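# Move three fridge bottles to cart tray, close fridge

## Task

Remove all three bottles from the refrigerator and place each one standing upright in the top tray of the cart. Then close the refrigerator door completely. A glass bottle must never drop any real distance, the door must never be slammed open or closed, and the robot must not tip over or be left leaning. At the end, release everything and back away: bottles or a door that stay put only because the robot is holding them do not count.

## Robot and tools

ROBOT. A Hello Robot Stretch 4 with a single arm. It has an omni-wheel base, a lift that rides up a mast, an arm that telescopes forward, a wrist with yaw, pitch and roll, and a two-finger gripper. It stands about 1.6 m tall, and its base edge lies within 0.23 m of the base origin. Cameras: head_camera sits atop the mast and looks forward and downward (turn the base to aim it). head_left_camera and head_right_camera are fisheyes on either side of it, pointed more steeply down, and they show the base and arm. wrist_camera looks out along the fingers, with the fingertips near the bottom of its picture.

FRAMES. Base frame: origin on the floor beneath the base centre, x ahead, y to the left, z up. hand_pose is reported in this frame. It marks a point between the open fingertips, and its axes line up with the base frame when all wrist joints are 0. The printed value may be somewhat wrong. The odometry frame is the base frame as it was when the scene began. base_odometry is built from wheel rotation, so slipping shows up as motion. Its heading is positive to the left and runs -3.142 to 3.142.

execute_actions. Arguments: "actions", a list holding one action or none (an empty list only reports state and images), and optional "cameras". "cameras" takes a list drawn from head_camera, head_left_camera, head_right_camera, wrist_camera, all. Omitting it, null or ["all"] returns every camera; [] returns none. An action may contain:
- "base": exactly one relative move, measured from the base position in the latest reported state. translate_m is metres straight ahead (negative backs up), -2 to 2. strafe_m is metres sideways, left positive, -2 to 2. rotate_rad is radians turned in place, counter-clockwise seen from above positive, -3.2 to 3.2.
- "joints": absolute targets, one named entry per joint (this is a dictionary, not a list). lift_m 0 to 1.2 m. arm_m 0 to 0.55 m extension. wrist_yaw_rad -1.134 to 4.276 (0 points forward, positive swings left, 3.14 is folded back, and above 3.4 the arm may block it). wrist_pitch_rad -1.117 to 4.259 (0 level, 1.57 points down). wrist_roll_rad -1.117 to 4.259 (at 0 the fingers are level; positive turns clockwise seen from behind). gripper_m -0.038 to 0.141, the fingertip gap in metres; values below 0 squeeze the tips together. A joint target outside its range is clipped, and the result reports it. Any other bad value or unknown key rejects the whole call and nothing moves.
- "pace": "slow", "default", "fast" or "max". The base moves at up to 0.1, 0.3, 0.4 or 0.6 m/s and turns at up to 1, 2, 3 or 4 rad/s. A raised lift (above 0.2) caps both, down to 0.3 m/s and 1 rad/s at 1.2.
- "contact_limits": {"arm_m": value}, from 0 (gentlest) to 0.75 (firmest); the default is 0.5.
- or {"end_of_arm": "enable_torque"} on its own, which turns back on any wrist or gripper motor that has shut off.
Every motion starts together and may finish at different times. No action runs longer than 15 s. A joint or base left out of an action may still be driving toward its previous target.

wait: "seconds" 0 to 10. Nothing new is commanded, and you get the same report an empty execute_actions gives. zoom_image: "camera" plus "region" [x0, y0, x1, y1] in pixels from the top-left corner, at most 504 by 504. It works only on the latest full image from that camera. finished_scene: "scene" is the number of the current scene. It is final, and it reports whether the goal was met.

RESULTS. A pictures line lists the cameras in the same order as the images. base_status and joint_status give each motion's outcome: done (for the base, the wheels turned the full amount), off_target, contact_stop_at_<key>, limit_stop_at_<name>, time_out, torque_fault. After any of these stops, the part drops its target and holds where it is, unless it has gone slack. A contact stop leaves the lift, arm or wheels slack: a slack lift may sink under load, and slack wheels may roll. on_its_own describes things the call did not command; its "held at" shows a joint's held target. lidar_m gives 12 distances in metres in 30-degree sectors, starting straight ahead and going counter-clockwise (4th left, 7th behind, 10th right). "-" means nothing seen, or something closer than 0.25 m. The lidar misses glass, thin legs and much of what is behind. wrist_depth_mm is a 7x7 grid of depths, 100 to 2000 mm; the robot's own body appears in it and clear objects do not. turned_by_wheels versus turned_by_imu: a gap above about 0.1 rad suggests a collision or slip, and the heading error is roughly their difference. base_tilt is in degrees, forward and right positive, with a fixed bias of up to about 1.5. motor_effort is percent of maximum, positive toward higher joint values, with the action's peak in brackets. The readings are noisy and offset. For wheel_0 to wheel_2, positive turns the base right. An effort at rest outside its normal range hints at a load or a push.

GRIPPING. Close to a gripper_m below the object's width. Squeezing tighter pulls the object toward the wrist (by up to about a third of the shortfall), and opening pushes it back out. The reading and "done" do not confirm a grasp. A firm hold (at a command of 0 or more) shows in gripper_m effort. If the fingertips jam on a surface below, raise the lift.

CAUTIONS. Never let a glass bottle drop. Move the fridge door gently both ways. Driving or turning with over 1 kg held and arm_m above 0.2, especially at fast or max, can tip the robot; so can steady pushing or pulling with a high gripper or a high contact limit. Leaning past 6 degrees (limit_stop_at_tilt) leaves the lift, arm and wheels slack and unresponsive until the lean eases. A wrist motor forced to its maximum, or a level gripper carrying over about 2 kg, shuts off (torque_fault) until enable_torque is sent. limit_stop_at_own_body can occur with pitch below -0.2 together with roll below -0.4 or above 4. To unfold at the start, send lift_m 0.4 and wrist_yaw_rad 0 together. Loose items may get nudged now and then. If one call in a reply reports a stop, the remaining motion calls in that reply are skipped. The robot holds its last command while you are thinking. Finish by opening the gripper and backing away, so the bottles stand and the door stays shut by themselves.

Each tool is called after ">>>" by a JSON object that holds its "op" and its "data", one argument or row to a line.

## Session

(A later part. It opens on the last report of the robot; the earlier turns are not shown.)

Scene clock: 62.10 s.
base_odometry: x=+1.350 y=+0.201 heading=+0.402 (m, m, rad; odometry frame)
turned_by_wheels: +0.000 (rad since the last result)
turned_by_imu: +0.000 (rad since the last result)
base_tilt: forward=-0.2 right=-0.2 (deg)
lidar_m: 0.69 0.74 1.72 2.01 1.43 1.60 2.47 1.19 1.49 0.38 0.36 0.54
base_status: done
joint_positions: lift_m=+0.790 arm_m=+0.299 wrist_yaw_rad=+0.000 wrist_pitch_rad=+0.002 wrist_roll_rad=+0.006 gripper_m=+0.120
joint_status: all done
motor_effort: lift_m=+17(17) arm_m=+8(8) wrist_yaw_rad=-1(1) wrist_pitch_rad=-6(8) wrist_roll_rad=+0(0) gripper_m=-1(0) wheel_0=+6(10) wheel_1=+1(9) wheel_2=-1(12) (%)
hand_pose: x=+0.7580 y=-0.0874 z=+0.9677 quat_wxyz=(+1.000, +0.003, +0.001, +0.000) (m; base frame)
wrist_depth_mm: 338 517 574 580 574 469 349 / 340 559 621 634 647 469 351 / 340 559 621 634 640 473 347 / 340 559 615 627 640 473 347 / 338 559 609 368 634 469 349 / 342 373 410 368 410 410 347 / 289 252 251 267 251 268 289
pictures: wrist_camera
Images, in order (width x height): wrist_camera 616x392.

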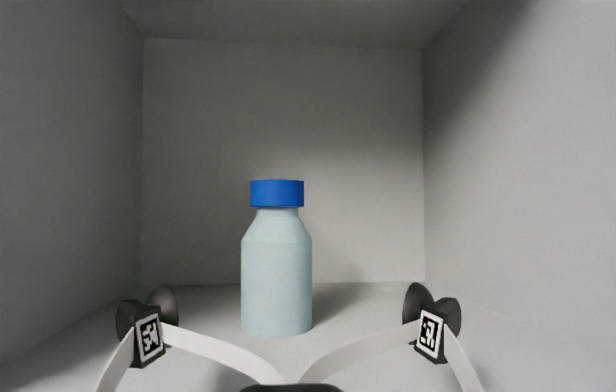

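>>> {"op": "execute_actions", "data": {
  "actions": [
    {"base":{"strafe_m":0.018},"joints":{"arm_m":0.478},"pace":"slow"}
  ],
  "cameras": ["wrist_camera"]
}}

>>> {"op": "execute_actions", "data": {
  "actions": [
    {"joints":{"gripper_m":0.02}}
  ],
  "cameras": []
}}

>>> {"op": "execute_actions", "data": {
  "actions": [
    {"joints":{"lift_m":0.85}}
  ],
  "cameras": ["wrist_camera"]
}}

>>> {"op": "execute_actions", "data": {
  "actions": [
    {"joints":{"arm_m":0.01},"base":{"translate_m":-0.5}}
  ],
  "cameras": []
}}

>>> {"op": "execute_actions", "data": {
  "actions": [
    {"base":{"rotate_rad":-2.2},"pace":"slow"}
  ],
  "cameras": []
}}

>>> {"op": "execute_actions", "data": {
  "actions": [
    {"joints":{"arm_m":0.42},"base":{"translate_m":0.45}}
  ],
  "cameras": []
}}

>>> {"op": "execute_actions", "data": {
  "actions": [
    {"joints":{"lift_m":0.72},"pace":"slow"}
  ],
  "cameras": ["wrist_camera","head_camera"]
}}

Scene clock: 65.57 s.
base_odometry: x=+1.343 y=+0.218 heading=+0.402 (m, m, rad; odometry frame)
turned_by_wheels: +0.000 (rad since the last result)
turned_by_imu: +0.001 (rad since the last result)
base_tilt: forward=-0.3 right=-0.1 (deg)
lidar_m: 0.68 1.30 1.72 1.97 1.46 1.59 2.47 1.21 1.43 0.41 0.39 0.56
base_status: done
joint_positions: lift_m=+0.790 arm_m=+0.477 wrist_yaw_rad=+0.000 wrist_pitch_rad=+0.002 wrist_roll_rad=+0.006 gripper_m=+0.120
joint_status: all done
motor_effort: lift_m=+17(17) arm_m=+8(8) wrist_yaw_rad=+0(0) wrist_pitch_rad=-7(6) wrist_roll_rad=+0(0) gripper_m=-1(0) wheel_0=-6(10) wheel_1=+2(6) wheel_2=+0(2) (%)
hand_pose: x=+0.9360 y=-0.0874 z=+0.9677 quat_wxyz=(+1.000, +0.003, +0.001, +0.000) (m; base frame)
wrist_depth_mm: 322 436 445 455 469 473 359 / 324 430 442 452 462 469 364 / 325 430 442 452 462 466 359 / 325 427 436 190 459 466 359 / 324 427 436 183 455 462 357 / 325 368 407 175 226 413 357 / 289 250 184 173 250 268 289
pictures: wrist_camera
Images, in order (width x height): wrist_camera 616x392.

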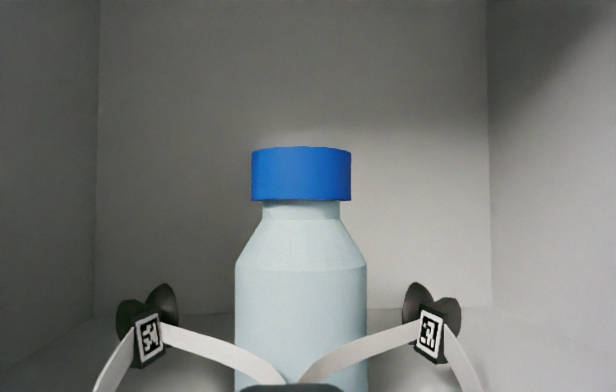

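Scene clock: 67.43 s.
base_odometry: x=+1.343 y=+0.218 heading=+0.402 (m, m, rad; odometry frame)
turned_by_wheels: +0.000 (rad since the last result)
turned_by_imu: +0.001 (rad since the last result)
base_tilt: forward=-0.2 right=+0.0 (deg)
lidar_m: 0.70 1.29 1.70 1.97 1.40 1.60 2.46 1.23 1.44 0.42 0.39 0.57
base_status: not commanded
joint_positions: lift_m=+0.790 arm_m=+0.477 wrist_yaw_rad=+0.000 wrist_pitch_rad=+0.002 wrist_roll_rad=+0.006 gripper_m=+0.020
joint_status: all done
motor_effort: lift_m=+17(17) arm_m=+7(8) wrist_yaw_rad=-1(4) wrist_pitch_rad=-6(8) wrist_roll_rad=+1(0) gripper_m=-18(18) wheel_0=-6(6) wheel_1=+2(2) wheel_2=+0(0) (%)
hand_pose: x=+0.9361 y=-0.0874 z=+0.9677 quat_wxyz=(+1.000, +0.003, +0.001, +0.000) (m; base frame)
wrist_depth_mm: 324 436 445 455 469 473 362 / 324 436 442 452 462 473 359 / 325 430 436 445 459 466 359 / 324 427 436 173 459 466 357 / 325 424 430 167 452 459 359 / 325 418 178 159 202 433 359 / 289 170 166 158 180 251 289
pictures: none
No camera images: the call's "cameras" was empty. Leave "cameras" out to get every camera's image.

Scene clock: 68.60 s.
base_odometry: x=+1.343 y=+0.218 heading=+0.402 (m, m, rad; odometry frame)
turned_by_wheels: +0.000 (rad since the last result)
turned_by_imu: +0.000 (rad since the last result)
base_tilt: forward=-0.3 right=-0.1 (deg)
lidar_m: 0.69 1.31 1.71 1.97 1.41 1.63 2.47 1.19 1.42 0.41 0.39 0.58
base_status: not commanded
joint_positions: lift_m=+0.850 arm_m=+0.477 wrist_yaw_rad=+0.000 wrist_pitch_rad=+0.007 wrist_roll_rad=+0.006 gripper_m=+0.020
joint_status: all done
motor_effort: lift_m=+22(24) arm_m=+7(7) wrist_yaw_rad=-1(1) wrist_pitch_rad=-20(22) wrist_roll_rad=+0(0) gripper_m=-18(18) wheel_0=-6(6) wheel_1=+2(2) wheel_2=+0(0) (%)
hand_pose: x=+0.9361 y=-0.0874 z=+1.0258 quat_wxyz=(+1.000, +0.003, +0.004, +0.000) (m; base frame)
wrist_depth_mm: 325 430 436 449 459 442 362 / 324 433 439 452 466 473 362 / 325 427 439 445 462 469 359 / 324 427 433 172 459 466 357 / 325 427 430 167 455 462 359 / 327 424 178 158 202 459 357 / 309 171 166 157 180 375 359
pictures: wrist_camera
Images, in order (width x height): wrist_camera 616x392.

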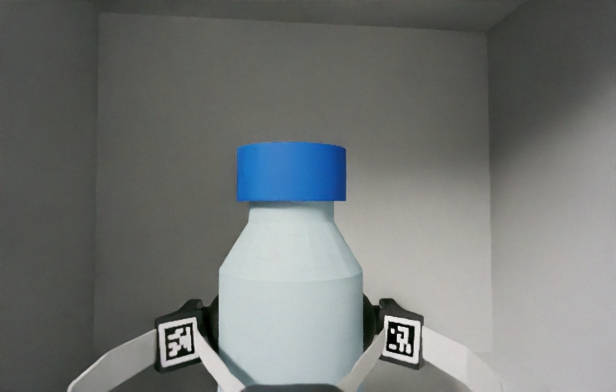

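Scene clock: 71.73 s.
base_odometry: x=+0.883 y=+0.023 heading=+0.401 (m, m, rad; odometry frame)
turned_by_wheels: -0.001 (rad since the last result)
turned_by_imu: +0.002 (rad since the last result)
base_tilt: forward=-0.3 right=-0.2 (deg)
lidar_m: 0.42 1.82 2.08 1.57 1.19 1.61 1.96 0.91 0.89 2.78 2.62 0.72
base_status: done
joint_positions: lift_m=+0.850 arm_m=+0.011 wrist_yaw_rad=+0.000 wrist_pitch_rad=+0.008 wrist_roll_rad=+0.006 gripper_m=+0.020
joint_status: all done
motor_effort: lift_m=+22(23) arm_m=-8(9) wrist_yaw_rad=+1(1) wrist_pitch_rad=-21(22) wrist_roll_rad=+1(1) gripper_m=-18(18) wheel_0=-5(11) wheel_1=-3(8) wheel_2=+1(12) (%)
hand_pose: x=+0.4707 y=-0.0875 z=+1.0257 quat_wxyz=(+1.000, +0.003, +0.004, +0.000) (m; base frame)
wrist_depth_mm: 1464 1537 1098 1430 1025 627 445 / 1499 1499 1118 1430 1008 627 445 / 1430 1499 960 1025 1025 627 442 / 1430 1464 946 172 1008 621 445 / 1464 1464 931 167 991 627 442 / 1430 1430 178 158 202 627 445 / 1430 171 166 157 180 525 442
pictures: none
No camera images: the call's "cameras" was empty. Leave "cameras" out to get every camera's image.

Scene clock: 75.23 s.
base_odometry: x=+0.883 y=+0.023 heading=-1.798 (m, m, rad; odometry frame)
turned_by_wheels: -2.199 (rad since the last result)
turned_by_imu: -2.215 (rad since the last result)
base_tilt: forward=-0.3 right=+0.0 (deg)
lidar_m: 0.40 2.79 2.81 0.70 1.14 1.77 2.20 1.96 1.21 1.46 1.95 0.94
base_status: done
joint_positions: lift_m=+0.850 arm_m=+0.011 wrist_yaw_rad=+0.000 wrist_pitch_rad=+0.008 wrist_roll_rad=+0.006 gripper_m=+0.020
joint_status: not commanded
motor_effort: lift_m=+22(23) arm_m=-8(8) wrist_yaw_rad=+0(2) wrist_pitch_rad=-21(22) wrist_roll_rad=+0(0) gripper_m=-19(18) wheel_0=+6(9) wheel_1=+3(6) wheel_2=+2(5) (%)
hand_pose: x=+0.4707 y=-0.0875 z=+1.0257 quat_wxyz=(+1.000, +0.003, +0.004, +0.000) (m; base frame)
wrist_depth_mm: - - - - - 1756 1537 / - - - - - 1808 1499 / - - - - - 1756 1576 / - - - 172 - 1808 1537 / - - - 167 - 1708 1499 / - - 178 158 203 1756 1499 / - 171 166 157 180 1618 1499
pictures: none
No camera images: the call's "cameras" was empty. Leave "cameras" out to get every camera's image.

Scene clock: 78.20 s.
base_odometry: x=+0.782 y=-0.416 heading=-1.797 (m, m, rad; odometry frame)
turned_by_wheels: +0.001 (rad since the last result)
turned_by_imu: +0.000 (rad since the last result)
base_tilt: forward=-0.2 right=-0.1 (deg)
lidar_m: 0.43 0.45 2.45 2.22 0.81 1.50 2.55 1.50 1.51 1.84 1.70 0.47
base_status: done
joint_positions: lift_m=+0.850 arm_m=+0.419 wrist_yaw_rad=+0.000 wrist_pitch_rad=+0.008 wrist_roll_rad=+0.006 gripper_m=+0.020
joint_status: all done
motor_effort: lift_m=+23(23) arm_m=+7(9) wrist_yaw_rad=+0(3) wrist_pitch_rad=-22(21) wrist_roll_rad=+0(0) gripper_m=-18(20) wheel_0=+5(10) wheel_1=+3(7) wheel_2=+1(11) (%)
hand_pose: x=+0.8781 y=-0.0874 z=+1.0257 quat_wxyz=(+1.000, +0.003, +0.004, +0.000) (m; base frame)
wrist_depth_mm: 1661 1921 - 1921 1499 1229 1060 / 1708 1863 - 1863 1464 1229 1078 / 1708 1921 - 1808 1464 1229 1078 / 1661 1921 - 172 1464 1229 1060 / 1661 1863 - 167 1464 1205 1060 / 1661 1863 178 158 202 1229 1042 / 1661 171 166 157 180 1138 1078
pictures: none
No camera images: the call's "cameras" was empty. Leave "cameras" out to get every camera's image.

Scene clock: 80.10 s.
base_odometry: x=+0.782 y=-0.416 heading=-1.797 (m, m, rad; odometry frame)
turned_by_wheels: +0.000 (rad since the last result)
turned_by_imu: +0.001 (rad since the last result)
base_tilt: forward=-0.3 right=-0.1 (deg)
lidar_m: 0.43 0.45 2.47 2.25 0.85 1.49 2.56 1.51 1.52 1.87 1.69 0.45
base_status: not commanded
joint_positions: lift_m=+0.720 arm_m=+0.419 wrist_yaw_rad=+0.000 wrist_pitch_rad=+0.008 wrist_roll_rad=+0.006 gripper_m=+0.020
joint_status: all done
motor_effort: lift_m=+18(22) arm_m=+7(7) wrist_yaw_rad=+0(0) wrist_pitch_rad=-21(22) wrist_roll_rad=+0(0) gripper_m=-17(19) wheel_0=+5(5) wheel_1=+3(3) wheel_2=+1(1) (%)
hand_pose: x=+0.8781 y=-0.0874 z=+0.8961 quat_wxyz=(+1.000, +0.003, +0.004, +0.000) (m; base frame)
wrist_depth_mm: 1708 1921 - 1863 1499 1229 1060 / 1708 1921 - 1863 1499 1255 1060 / 1708 1921 - 1756 1499 1229 1078 / 1708 1921 - 172 1499 1229 1060 / 1661 1921 - 167 1464 1229 1060 / 392 402 178 158 203 410 1060 / 389 171 166 157 180 286 260
pictures: head_camera, wrist_camera
Images, in order (width x height): head_camera 420x560, wrist_camera 616x392.

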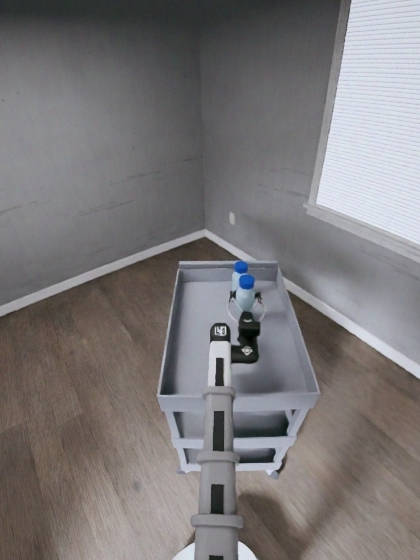

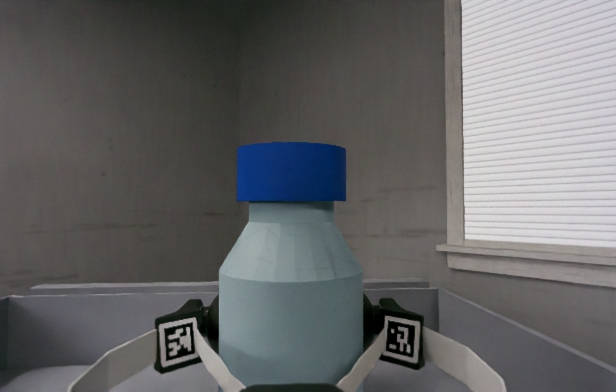

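>>> {"op": "execute_actions", "data": {
  "actions": [
    {"joints":{"lift_m":0.675},"pace":"slow"}
  ],
  "cameras": []
}}

>>> {"op": "execute_actions", "data": {
  "actions": [
    {"joints":{"gripper_m":0.1}}
  ],
  "cameras": []
}}

>>> {"op": "execute_actions", "data": {
  "actions": [
    {"joints":{"lift_m":0.85}}
  ],
  "cameras": []
}}

>>> {"op": "execute_actions", "data": {
  "actions": [
    {"joints":{"arm_m":0.01,"gripper_m":0.12},"base":{"translate_m":-0.45},"pace":"fast"}
  ],
  "cameras": ["head_camera"]
}}

>>> {"op": "execute_actions", "data": {
  "actions": [
    {"joints":{"lift_m":0.2},"base":{"rotate_rad":2.2}}
  ],
  "cameras": []
}}

>>> {"op": "execute_actions", "data": {
  "actions": [
    {"joints":{"arm_m":0.25,"lift_m":0.03},"base":{"translate_m":0.55}}
  ],
  "cameras": ["wrist_camera"]
}}

Scene clock: 81.57 s.
base_odometry: x=+0.782 y=-0.416 heading=-1.797 (m, m, rad; odometry frame)
turned_by_wheels: +0.000 (rad since the last result)
turned_by_imu: +0.001 (rad since the last result)
base_tilt: forward=-0.3 right=+0.0 (deg)
lidar_m: 0.41 0.46 2.45 2.27 0.85 1.49 2.51 1.52 1.53 1.86 1.70 0.48
base_status: not commanded
joint_positions: lift_m=+0.675 arm_m=+0.419 wrist_yaw_rad=+0.000 wrist_pitch_rad=+0.006 wrist_roll_rad=+0.006 gripper_m=+0.020
joint_status: all done
motor_effort: lift_m=+17(17) arm_m=+7(7) wrist_yaw_rad=+0(0) wrist_pitch_rad=-18(21) wrist_roll_rad=+1(0) gripper_m=-17(18) wheel_0=+5(5) wheel_1=+3(3) wheel_2=+1(1) (%)
hand_pose: x=+0.8781 y=-0.0874 z=+0.8515 quat_wxyz=(+1.000, +0.003, +0.003, +0.000) (m; base frame)
wrist_depth_mm: 1708 1863 - 1921 1537 1255 1042 / 1708 1921 - 1863 1499 1255 1078 / 1708 1921 - 1756 1499 1229 1060 / 1661 1921 - 173 1499 1229 1078 / 436 404 407 167 430 1160 1042 / 392 397 178 158 202 338 254 / 286 171 166 157 180 250 249
pictures: none
No camera images: the call's "cameras" was empty. Leave "cameras" out to get every camera's image.

Scene clock: 83.20 s.
base_odometry: x=+0.782 y=-0.416 heading=-1.797 (m, m, rad; odometry frame)
turned_by_wheels: +0.000 (rad since the last result)
turned_by_imu: +0.001 (rad since the last result)
base_tilt: forward=-0.4 right=+0.0 (deg)
lidar_m: 0.42 0.46 2.45 2.21 0.86 1.48 2.56 1.51 1.52 1.85 1.70 0.47
base_status: not commanded
joint_positions: lift_m=+0.675 arm_m=+0.419 wrist_yaw_rad=+0.000 wrist_pitch_rad=+0.003 wrist_roll_rad=+0.006 gripper_m=+0.100
joint_status: all done
motor_effort: lift_m=+17(17) arm_m=+7(7) wrist_yaw_rad=+0(1) wrist_pitch_rad=-9(17) wrist_roll_rad=+1(0) gripper_m=-3(19) wheel_0=+5(5) wheel_1=+3(3) wheel_2=+1(1) (%)
hand_pose: x=+0.8781 y=-0.0874 z=+0.8525 quat_wxyz=(+1.000, +0.003, +0.001, +0.000) (m; base frame)
wrist_depth_mm: 1661 1921 - 1863 1499 1255 1060 / 1661 1983 - 1863 1499 1229 1078 / 1708 1983 - 1756 1464 1205 1060 / 1661 1983 - 189 1499 1229 1060 / 442 442 407 184 469 1160 1060 / 392 399 208 174 377 338 260 / 294 256 183 172 256 274 248
pictures: none
No camera images: the call's "cameras" was empty. Leave "cameras" out to get every camera's image.

Scene clock: 85.00 s.
base_odometry: x=+0.782 y=-0.416 heading=-1.797 (m, m, rad; odometry frame)
turned_by_wheels: +0.000 (rad since the last result)
turned_by_imu: +0.001 (rad since the last result)
base_tilt: forward=-0.3 right=+0.0 (deg)
lidar_m: 0.43 0.46 2.46 2.25 0.84 1.50 2.54 1.50 1.49 1.85 1.70 0.47
base_status: not commanded
joint_positions: lift_m=+0.850 arm_m=+0.419 wrist_yaw_rad=+0.000 wrist_pitch_rad=+0.003 wrist_roll_rad=+0.006 gripper_m=+0.100
joint_status: all done
motor_effort: lift_m=+21(22) arm_m=+7(7) wrist_yaw_rad=+1(0) wrist_pitch_rad=-7(6) wrist_roll_rad=+0(0) gripper_m=-1(0) wheel_0=+5(5) wheel_1=+3(3) wheel_2=+1(1) (%)
hand_pose: x=+0.8781 y=-0.0874 z=+1.0273 quat_wxyz=(+1.000, +0.003, +0.001, +0.000) (m; base frame)
wrist_depth_mm: 1661 1983 - 1921 1499 1255 1060 / 1708 1983 - 1921 1499 1255 1060 / 1708 1921 - 1863 1464 1229 1078 / 1661 1921 - 1808 1464 1229 1060 / 1708 1983 - 1863 1464 1229 1060 / 1708 1808 - 1808 1366 1205 1042 / 1661 1808 - 1618 1397 1160 1060
pictures: none
No camera images: the call's "cameras" was empty. Leave "cameras" out to get every camera's image.

Scene clock: 87.60 s.
base_odometry: x=+0.883 y=+0.023 heading=-1.798 (m, m, rad; odometry frame)
turned_by_wheels: +0.000 (rad since the last result)
turned_by_imu: +0.002 (rad since the last result)
base_tilt: forward=-0.3 right=+0.0 (deg)
lidar_m: 0.89 2.78 2.83 0.71 1.14 1.78 2.16 1.96 1.19 1.42 1.97 0.96
base_status: done
joint_positions: lift_m=+0.850 arm_m=+0.011 wrist_yaw_rad=+0.000 wrist_pitch_rad=+0.003 wrist_roll_rad=+0.006 gripper_m=+0.120
joint_status: all done
motor_effort: lift_m=+21(21) arm_m=-8(8) wrist_yaw_rad=+2(1) wrist_pitch_rad=-6(6) wrist_roll_rad=+0(0) gripper_m=-1(3) wheel_0=-4(10) wheel_1=-1(7) wheel_2=-1(11) (%)
hand_pose: x=+0.4707 y=-0.0875 z=+1.0273 quat_wxyz=(+1.000, +0.003, +0.001, +0.000) (m; base frame)
wrist_depth_mm: - - - - - 1756 1537 / - - - - - 1756 1499 / - - - - - 1756 1499 / - - - - - 1756 1537 / - - - - - 1708 1537 / - - 1182 1078 976 1708 1499 / - 634 640 661 676 1708 1499
pictures: head_camera
Images, in order (width x height): head_camera 420x560.

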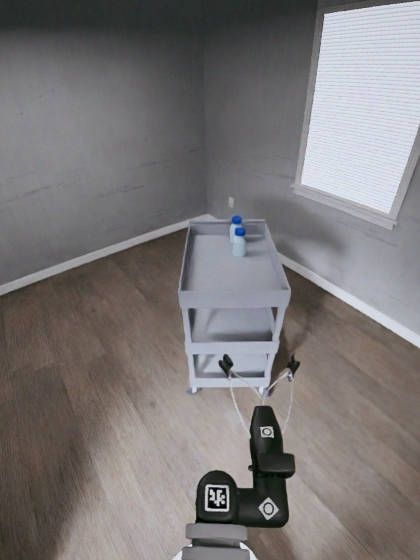

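Scene clock: 91.03 s.
base_odometry: x=+0.883 y=+0.023 heading=+0.402 (m, m, rad; odometry frame)
turned_by_wheels: +2.199 (rad since the last result)
turned_by_imu: +2.218 (rad since the last result)
base_tilt: forward=-0.3 right=-0.1 (deg)
lidar_m: 1.19 1.81 2.06 1.58 1.21 1.63 1.95 0.90 0.88 2.79 2.62 0.69
base_status: done
joint_positions: lift_m=+0.200 arm_m=+0.011 wrist_yaw_rad=+0.000 wrist_pitch_rad=+0.003 wrist_roll_rad=+0.006 gripper_m=+0.120
joint_status: all done
motor_effort: lift_m=+17(20) arm_m=-7(8) wrist_yaw_rad=+0(2) wrist_pitch_rad=-6(6) wrist_roll_rad=+0(0) gripper_m=-1(1) wheel_0=-5(11) wheel_1=-2(10) wheel_2=-1(9) (%)
hand_pose: x=+0.4707 y=-0.0874 z=+0.3777 quat_wxyz=(+1.000, +0.003, +0.001, +0.000) (m; base frame)
wrist_depth_mm: 1464 1464 1042 1464 1042 627 445 / 1464 1464 1098 1397 1008 634 449 / 1464 1499 1078 1397 1008 627 449 / 1430 1464 1098 1397 1025 634 445 / 1464 1499 1098 1397 991 627 445 / 1397 1430 1025 1255 991 591 445 / 1118 976 931 960 976 591 445
pictures: none
No camera images: the call's "cameras" was empty. Leave "cameras" out to get every camera's image.

Scene clock: 94.37 s.
base_odometry: x=+1.389 y=+0.238 heading=+0.402 (m, m, rad; odometry frame)
turned_by_wheels: +0.001 (rad since the last result)
turned_by_imu: +0.000 (rad since the last result)
base_tilt: forward=-0.3 right=-0.1 (deg)
lidar_m: 0.63 0.66 1.64 1.97 1.45 1.61 2.51 1.25 1.72 0.40 0.41 0.59
base_status: done
joint_positions: lift_m=+0.030 arm_m=+0.249 wrist_yaw_rad=+0.000 wrist_pitch_rad=+0.002 wrist_roll_rad=+0.006 gripper_m=+0.120
joint_status: all done
motor_effort: lift_m=+17(17) arm_m=+8(8) wrist_yaw_rad=+0(1) wrist_pitch_rad=-5(7) wrist_roll_rad=+0(0) gripper_m=-2(0) wheel_0=+5(10) wheel_1=+1(6) wheel_2=+1(9) (%)
hand_pose: x=+0.7080 y=-0.0874 z=+0.2077 quat_wxyz=(+1.000, +0.003, +0.001, +0.000) (m; base frame)
wrist_depth_mm: 306 477 525 530 535 480 375 / 307 504 621 634 647 504 375 / 306 504 615 634 647 504 373 / 306 504 615 627 640 504 375 / 307 504 609 480 640 504 373 / 306 394 559 459 500 452 373 / 309 307 309 329 307 327 343
pictures: wrist_camera
Images, in order (width x height): wrist_camera 616x392.

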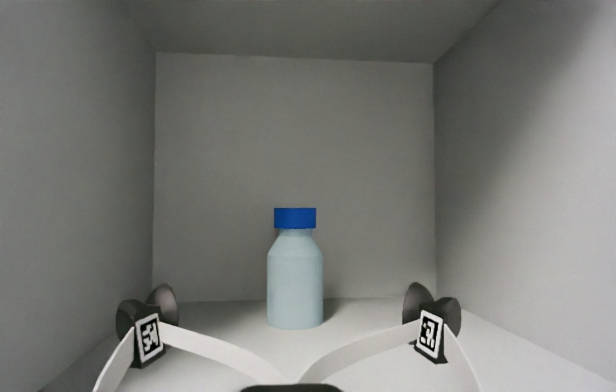

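>>> {"op": "execute_actions", "data": {
  "actions": [
    {"joints":{"arm_m":0.528,"lift_m":0.008},"pace":"slow"}
  ],
  "cameras": ["wrist_camera"]
}}

>>> {"op": "execute_actions", "data": {
  "actions": [
    {"joints":{"gripper_m":0.02}}
  ],
  "cameras": []
}}

>>> {"op": "execute_actions", "data": {
  "actions": [
    {"joints":{"lift_m":0.05}}
  ],
  "cameras": ["wrist_camera"]
}}

>>> {"op": "execute_actions", "data": {
  "actions": [
    {"joints":{"arm_m":0.16},"base":{"translate_m":-0.55}}
  ],
  "cameras": []
}}

>>> {"op": "execute_actions", "data": {
  "actions": [
    {"joints":{"lift_m":0.3}}
  ],
  "cameras": []
}}

>>> {"op": "execute_actions", "data": {
  "actions": [
    {"joints":{"lift_m":0.85,"arm_m":0.01}}
  ],
  "cameras": []
}}

>>> {"op": "execute_actions", "data": {
  "actions": [
    {"base":{"rotate_rad":-2.2},"pace":"slow"}
  ],
  "cameras": []
}}

>>> {"op": "execute_actions", "data": {
  "actions": [
    {"joints":{"arm_m":0.31},"base":{"translate_m":0.45}}
  ],
  "cameras": []
}}

>>> {"op": "execute_actions", "data": {
  "actions": [
    {"joints":{"lift_m":0.70},"pace":"slow"}
  ],
  "cameras": ["wrist_camera","head_camera"]
}}

Scene clock: 98.93 s.
base_odometry: x=+1.389 y=+0.238 heading=+0.402 (m, m, rad; odometry frame)
turned_by_wheels: +0.000 (rad since the last result)
turned_by_imu: +0.002 (rad since the last result)
base_tilt: forward=-0.3 right=-0.1 (deg)
lidar_m: 0.64 0.67 1.67 1.97 1.45 1.63 2.51 1.25 1.71 0.39 0.42 0.56
base_status: not commanded
joint_positions: lift_m=+0.008 arm_m=+0.527 wrist_yaw_rad=+0.000 wrist_pitch_rad=+0.002 wrist_roll_rad=+0.006 gripper_m=+0.120
joint_status: all done
motor_effort: lift_m=+16(17) arm_m=+8(8) wrist_yaw_rad=+0(1) wrist_pitch_rad=-5(8) wrist_roll_rad=+1(1) gripper_m=+1(2) wheel_0=+5(5) wheel_1=+1(1) wheel_2=+1(0) (%)
hand_pose: x=+0.9860 y=-0.0874 z=+0.1857 quat_wxyz=(+1.000, +0.003, +0.001, +0.000) (m; base frame)
wrist_depth_mm: 330 338 345 353 362 373 357 / 329 336 343 351 364 370 355 / 327 334 342 349 359 364 355 / 324 332 342 198 357 364 353 / 324 329 336 193 355 364 353 / 322 324 334 183 225 359 353 / 296 256 198 180 256 276 297
pictures: wrist_camera
Images, in order (width x height): wrist_camera 616x392.

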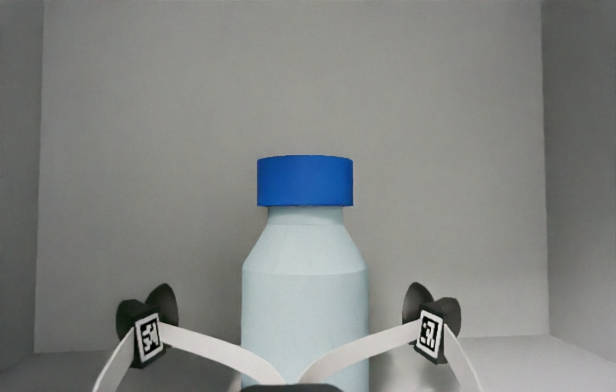

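Scene clock: 100.80 s.
base_odometry: x=+1.389 y=+0.238 heading=+0.402 (m, m, rad; odometry frame)
turned_by_wheels: +0.000 (rad since the last result)
turned_by_imu: +0.001 (rad since the last result)
base_tilt: forward=-0.2 right=+0.1 (deg)
lidar_m: 0.62 0.72 1.66 1.97 1.47 1.64 2.51 1.24 1.72 0.39 0.40 0.57
base_status: not commanded
joint_positions: lift_m=+0.008 arm_m=+0.527 wrist_yaw_rad=+0.000 wrist_pitch_rad=+0.002 wrist_roll_rad=+0.006 gripper_m=+0.020
joint_status: all done
motor_effort: lift_m=+16(16) arm_m=+7(8) wrist_yaw_rad=-1(5) wrist_pitch_rad=-7(6) wrist_roll_rad=+1(0) gripper_m=-20(20) wheel_0=+5(5) wheel_1=+1(1) wheel_2=+1(0) (%)
hand_pose: x=+0.9861 y=-0.0874 z=+0.1857 quat_wxyz=(+1.000, +0.003, +0.001, +0.000) (m; base frame)
wrist_depth_mm: 330 338 347 353 364 373 355 / 327 336 345 353 362 370 355 / 327 332 340 349 357 366 355 / 325 330 338 183 355 366 355 / 322 330 336 179 355 362 353 / 322 327 181 168 201 362 353 / 297 170 176 167 189 257 294
pictures: none
No camera images: the call's "cameras" was empty. Leave "cameras" out to get every camera's image.

Scene clock: 101.83 s.
base_odometry: x=+1.389 y=+0.238 heading=+0.402 (m, m, rad; odometry frame)
turned_by_wheels: +0.000 (rad since the last result)
turned_by_imu: +0.000 (rad since the last result)
base_tilt: forward=-0.4 right=+0.0 (deg)
lidar_m: 0.64 0.67 1.65 1.97 1.43 1.60 2.53 1.24 1.71 0.37 0.40 0.56
base_status: not commanded
joint_positions: lift_m=+0.050 arm_m=+0.527 wrist_yaw_rad=+0.000 wrist_pitch_rad=+0.008 wrist_roll_rad=+0.006 gripper_m=+0.020
joint_status: all done
motor_effort: lift_m=+23(23) arm_m=+7(7) wrist_yaw_rad=+0(0) wrist_pitch_rad=-23(22) wrist_roll_rad=+1(0) gripper_m=-22(20) wheel_0=+5(5) wheel_1=+1(1) wheel_2=+1(0) (%)
hand_pose: x=+0.9861 y=-0.0874 z=+0.2257 quat_wxyz=(+1.000, +0.003, +0.004, +0.000) (m; base frame)
wrist_depth_mm: 329 334 343 353 359 373 353 / 329 332 342 351 359 368 353 / 327 332 340 349 357 366 355 / 322 332 338 182 357 364 355 / 322 330 334 178 353 364 353 / 322 329 181 168 201 359 355 / 317 170 177 167 182 340 338
pictures: wrist_camera
Images, in order (width x height): wrist_camera 616x392.

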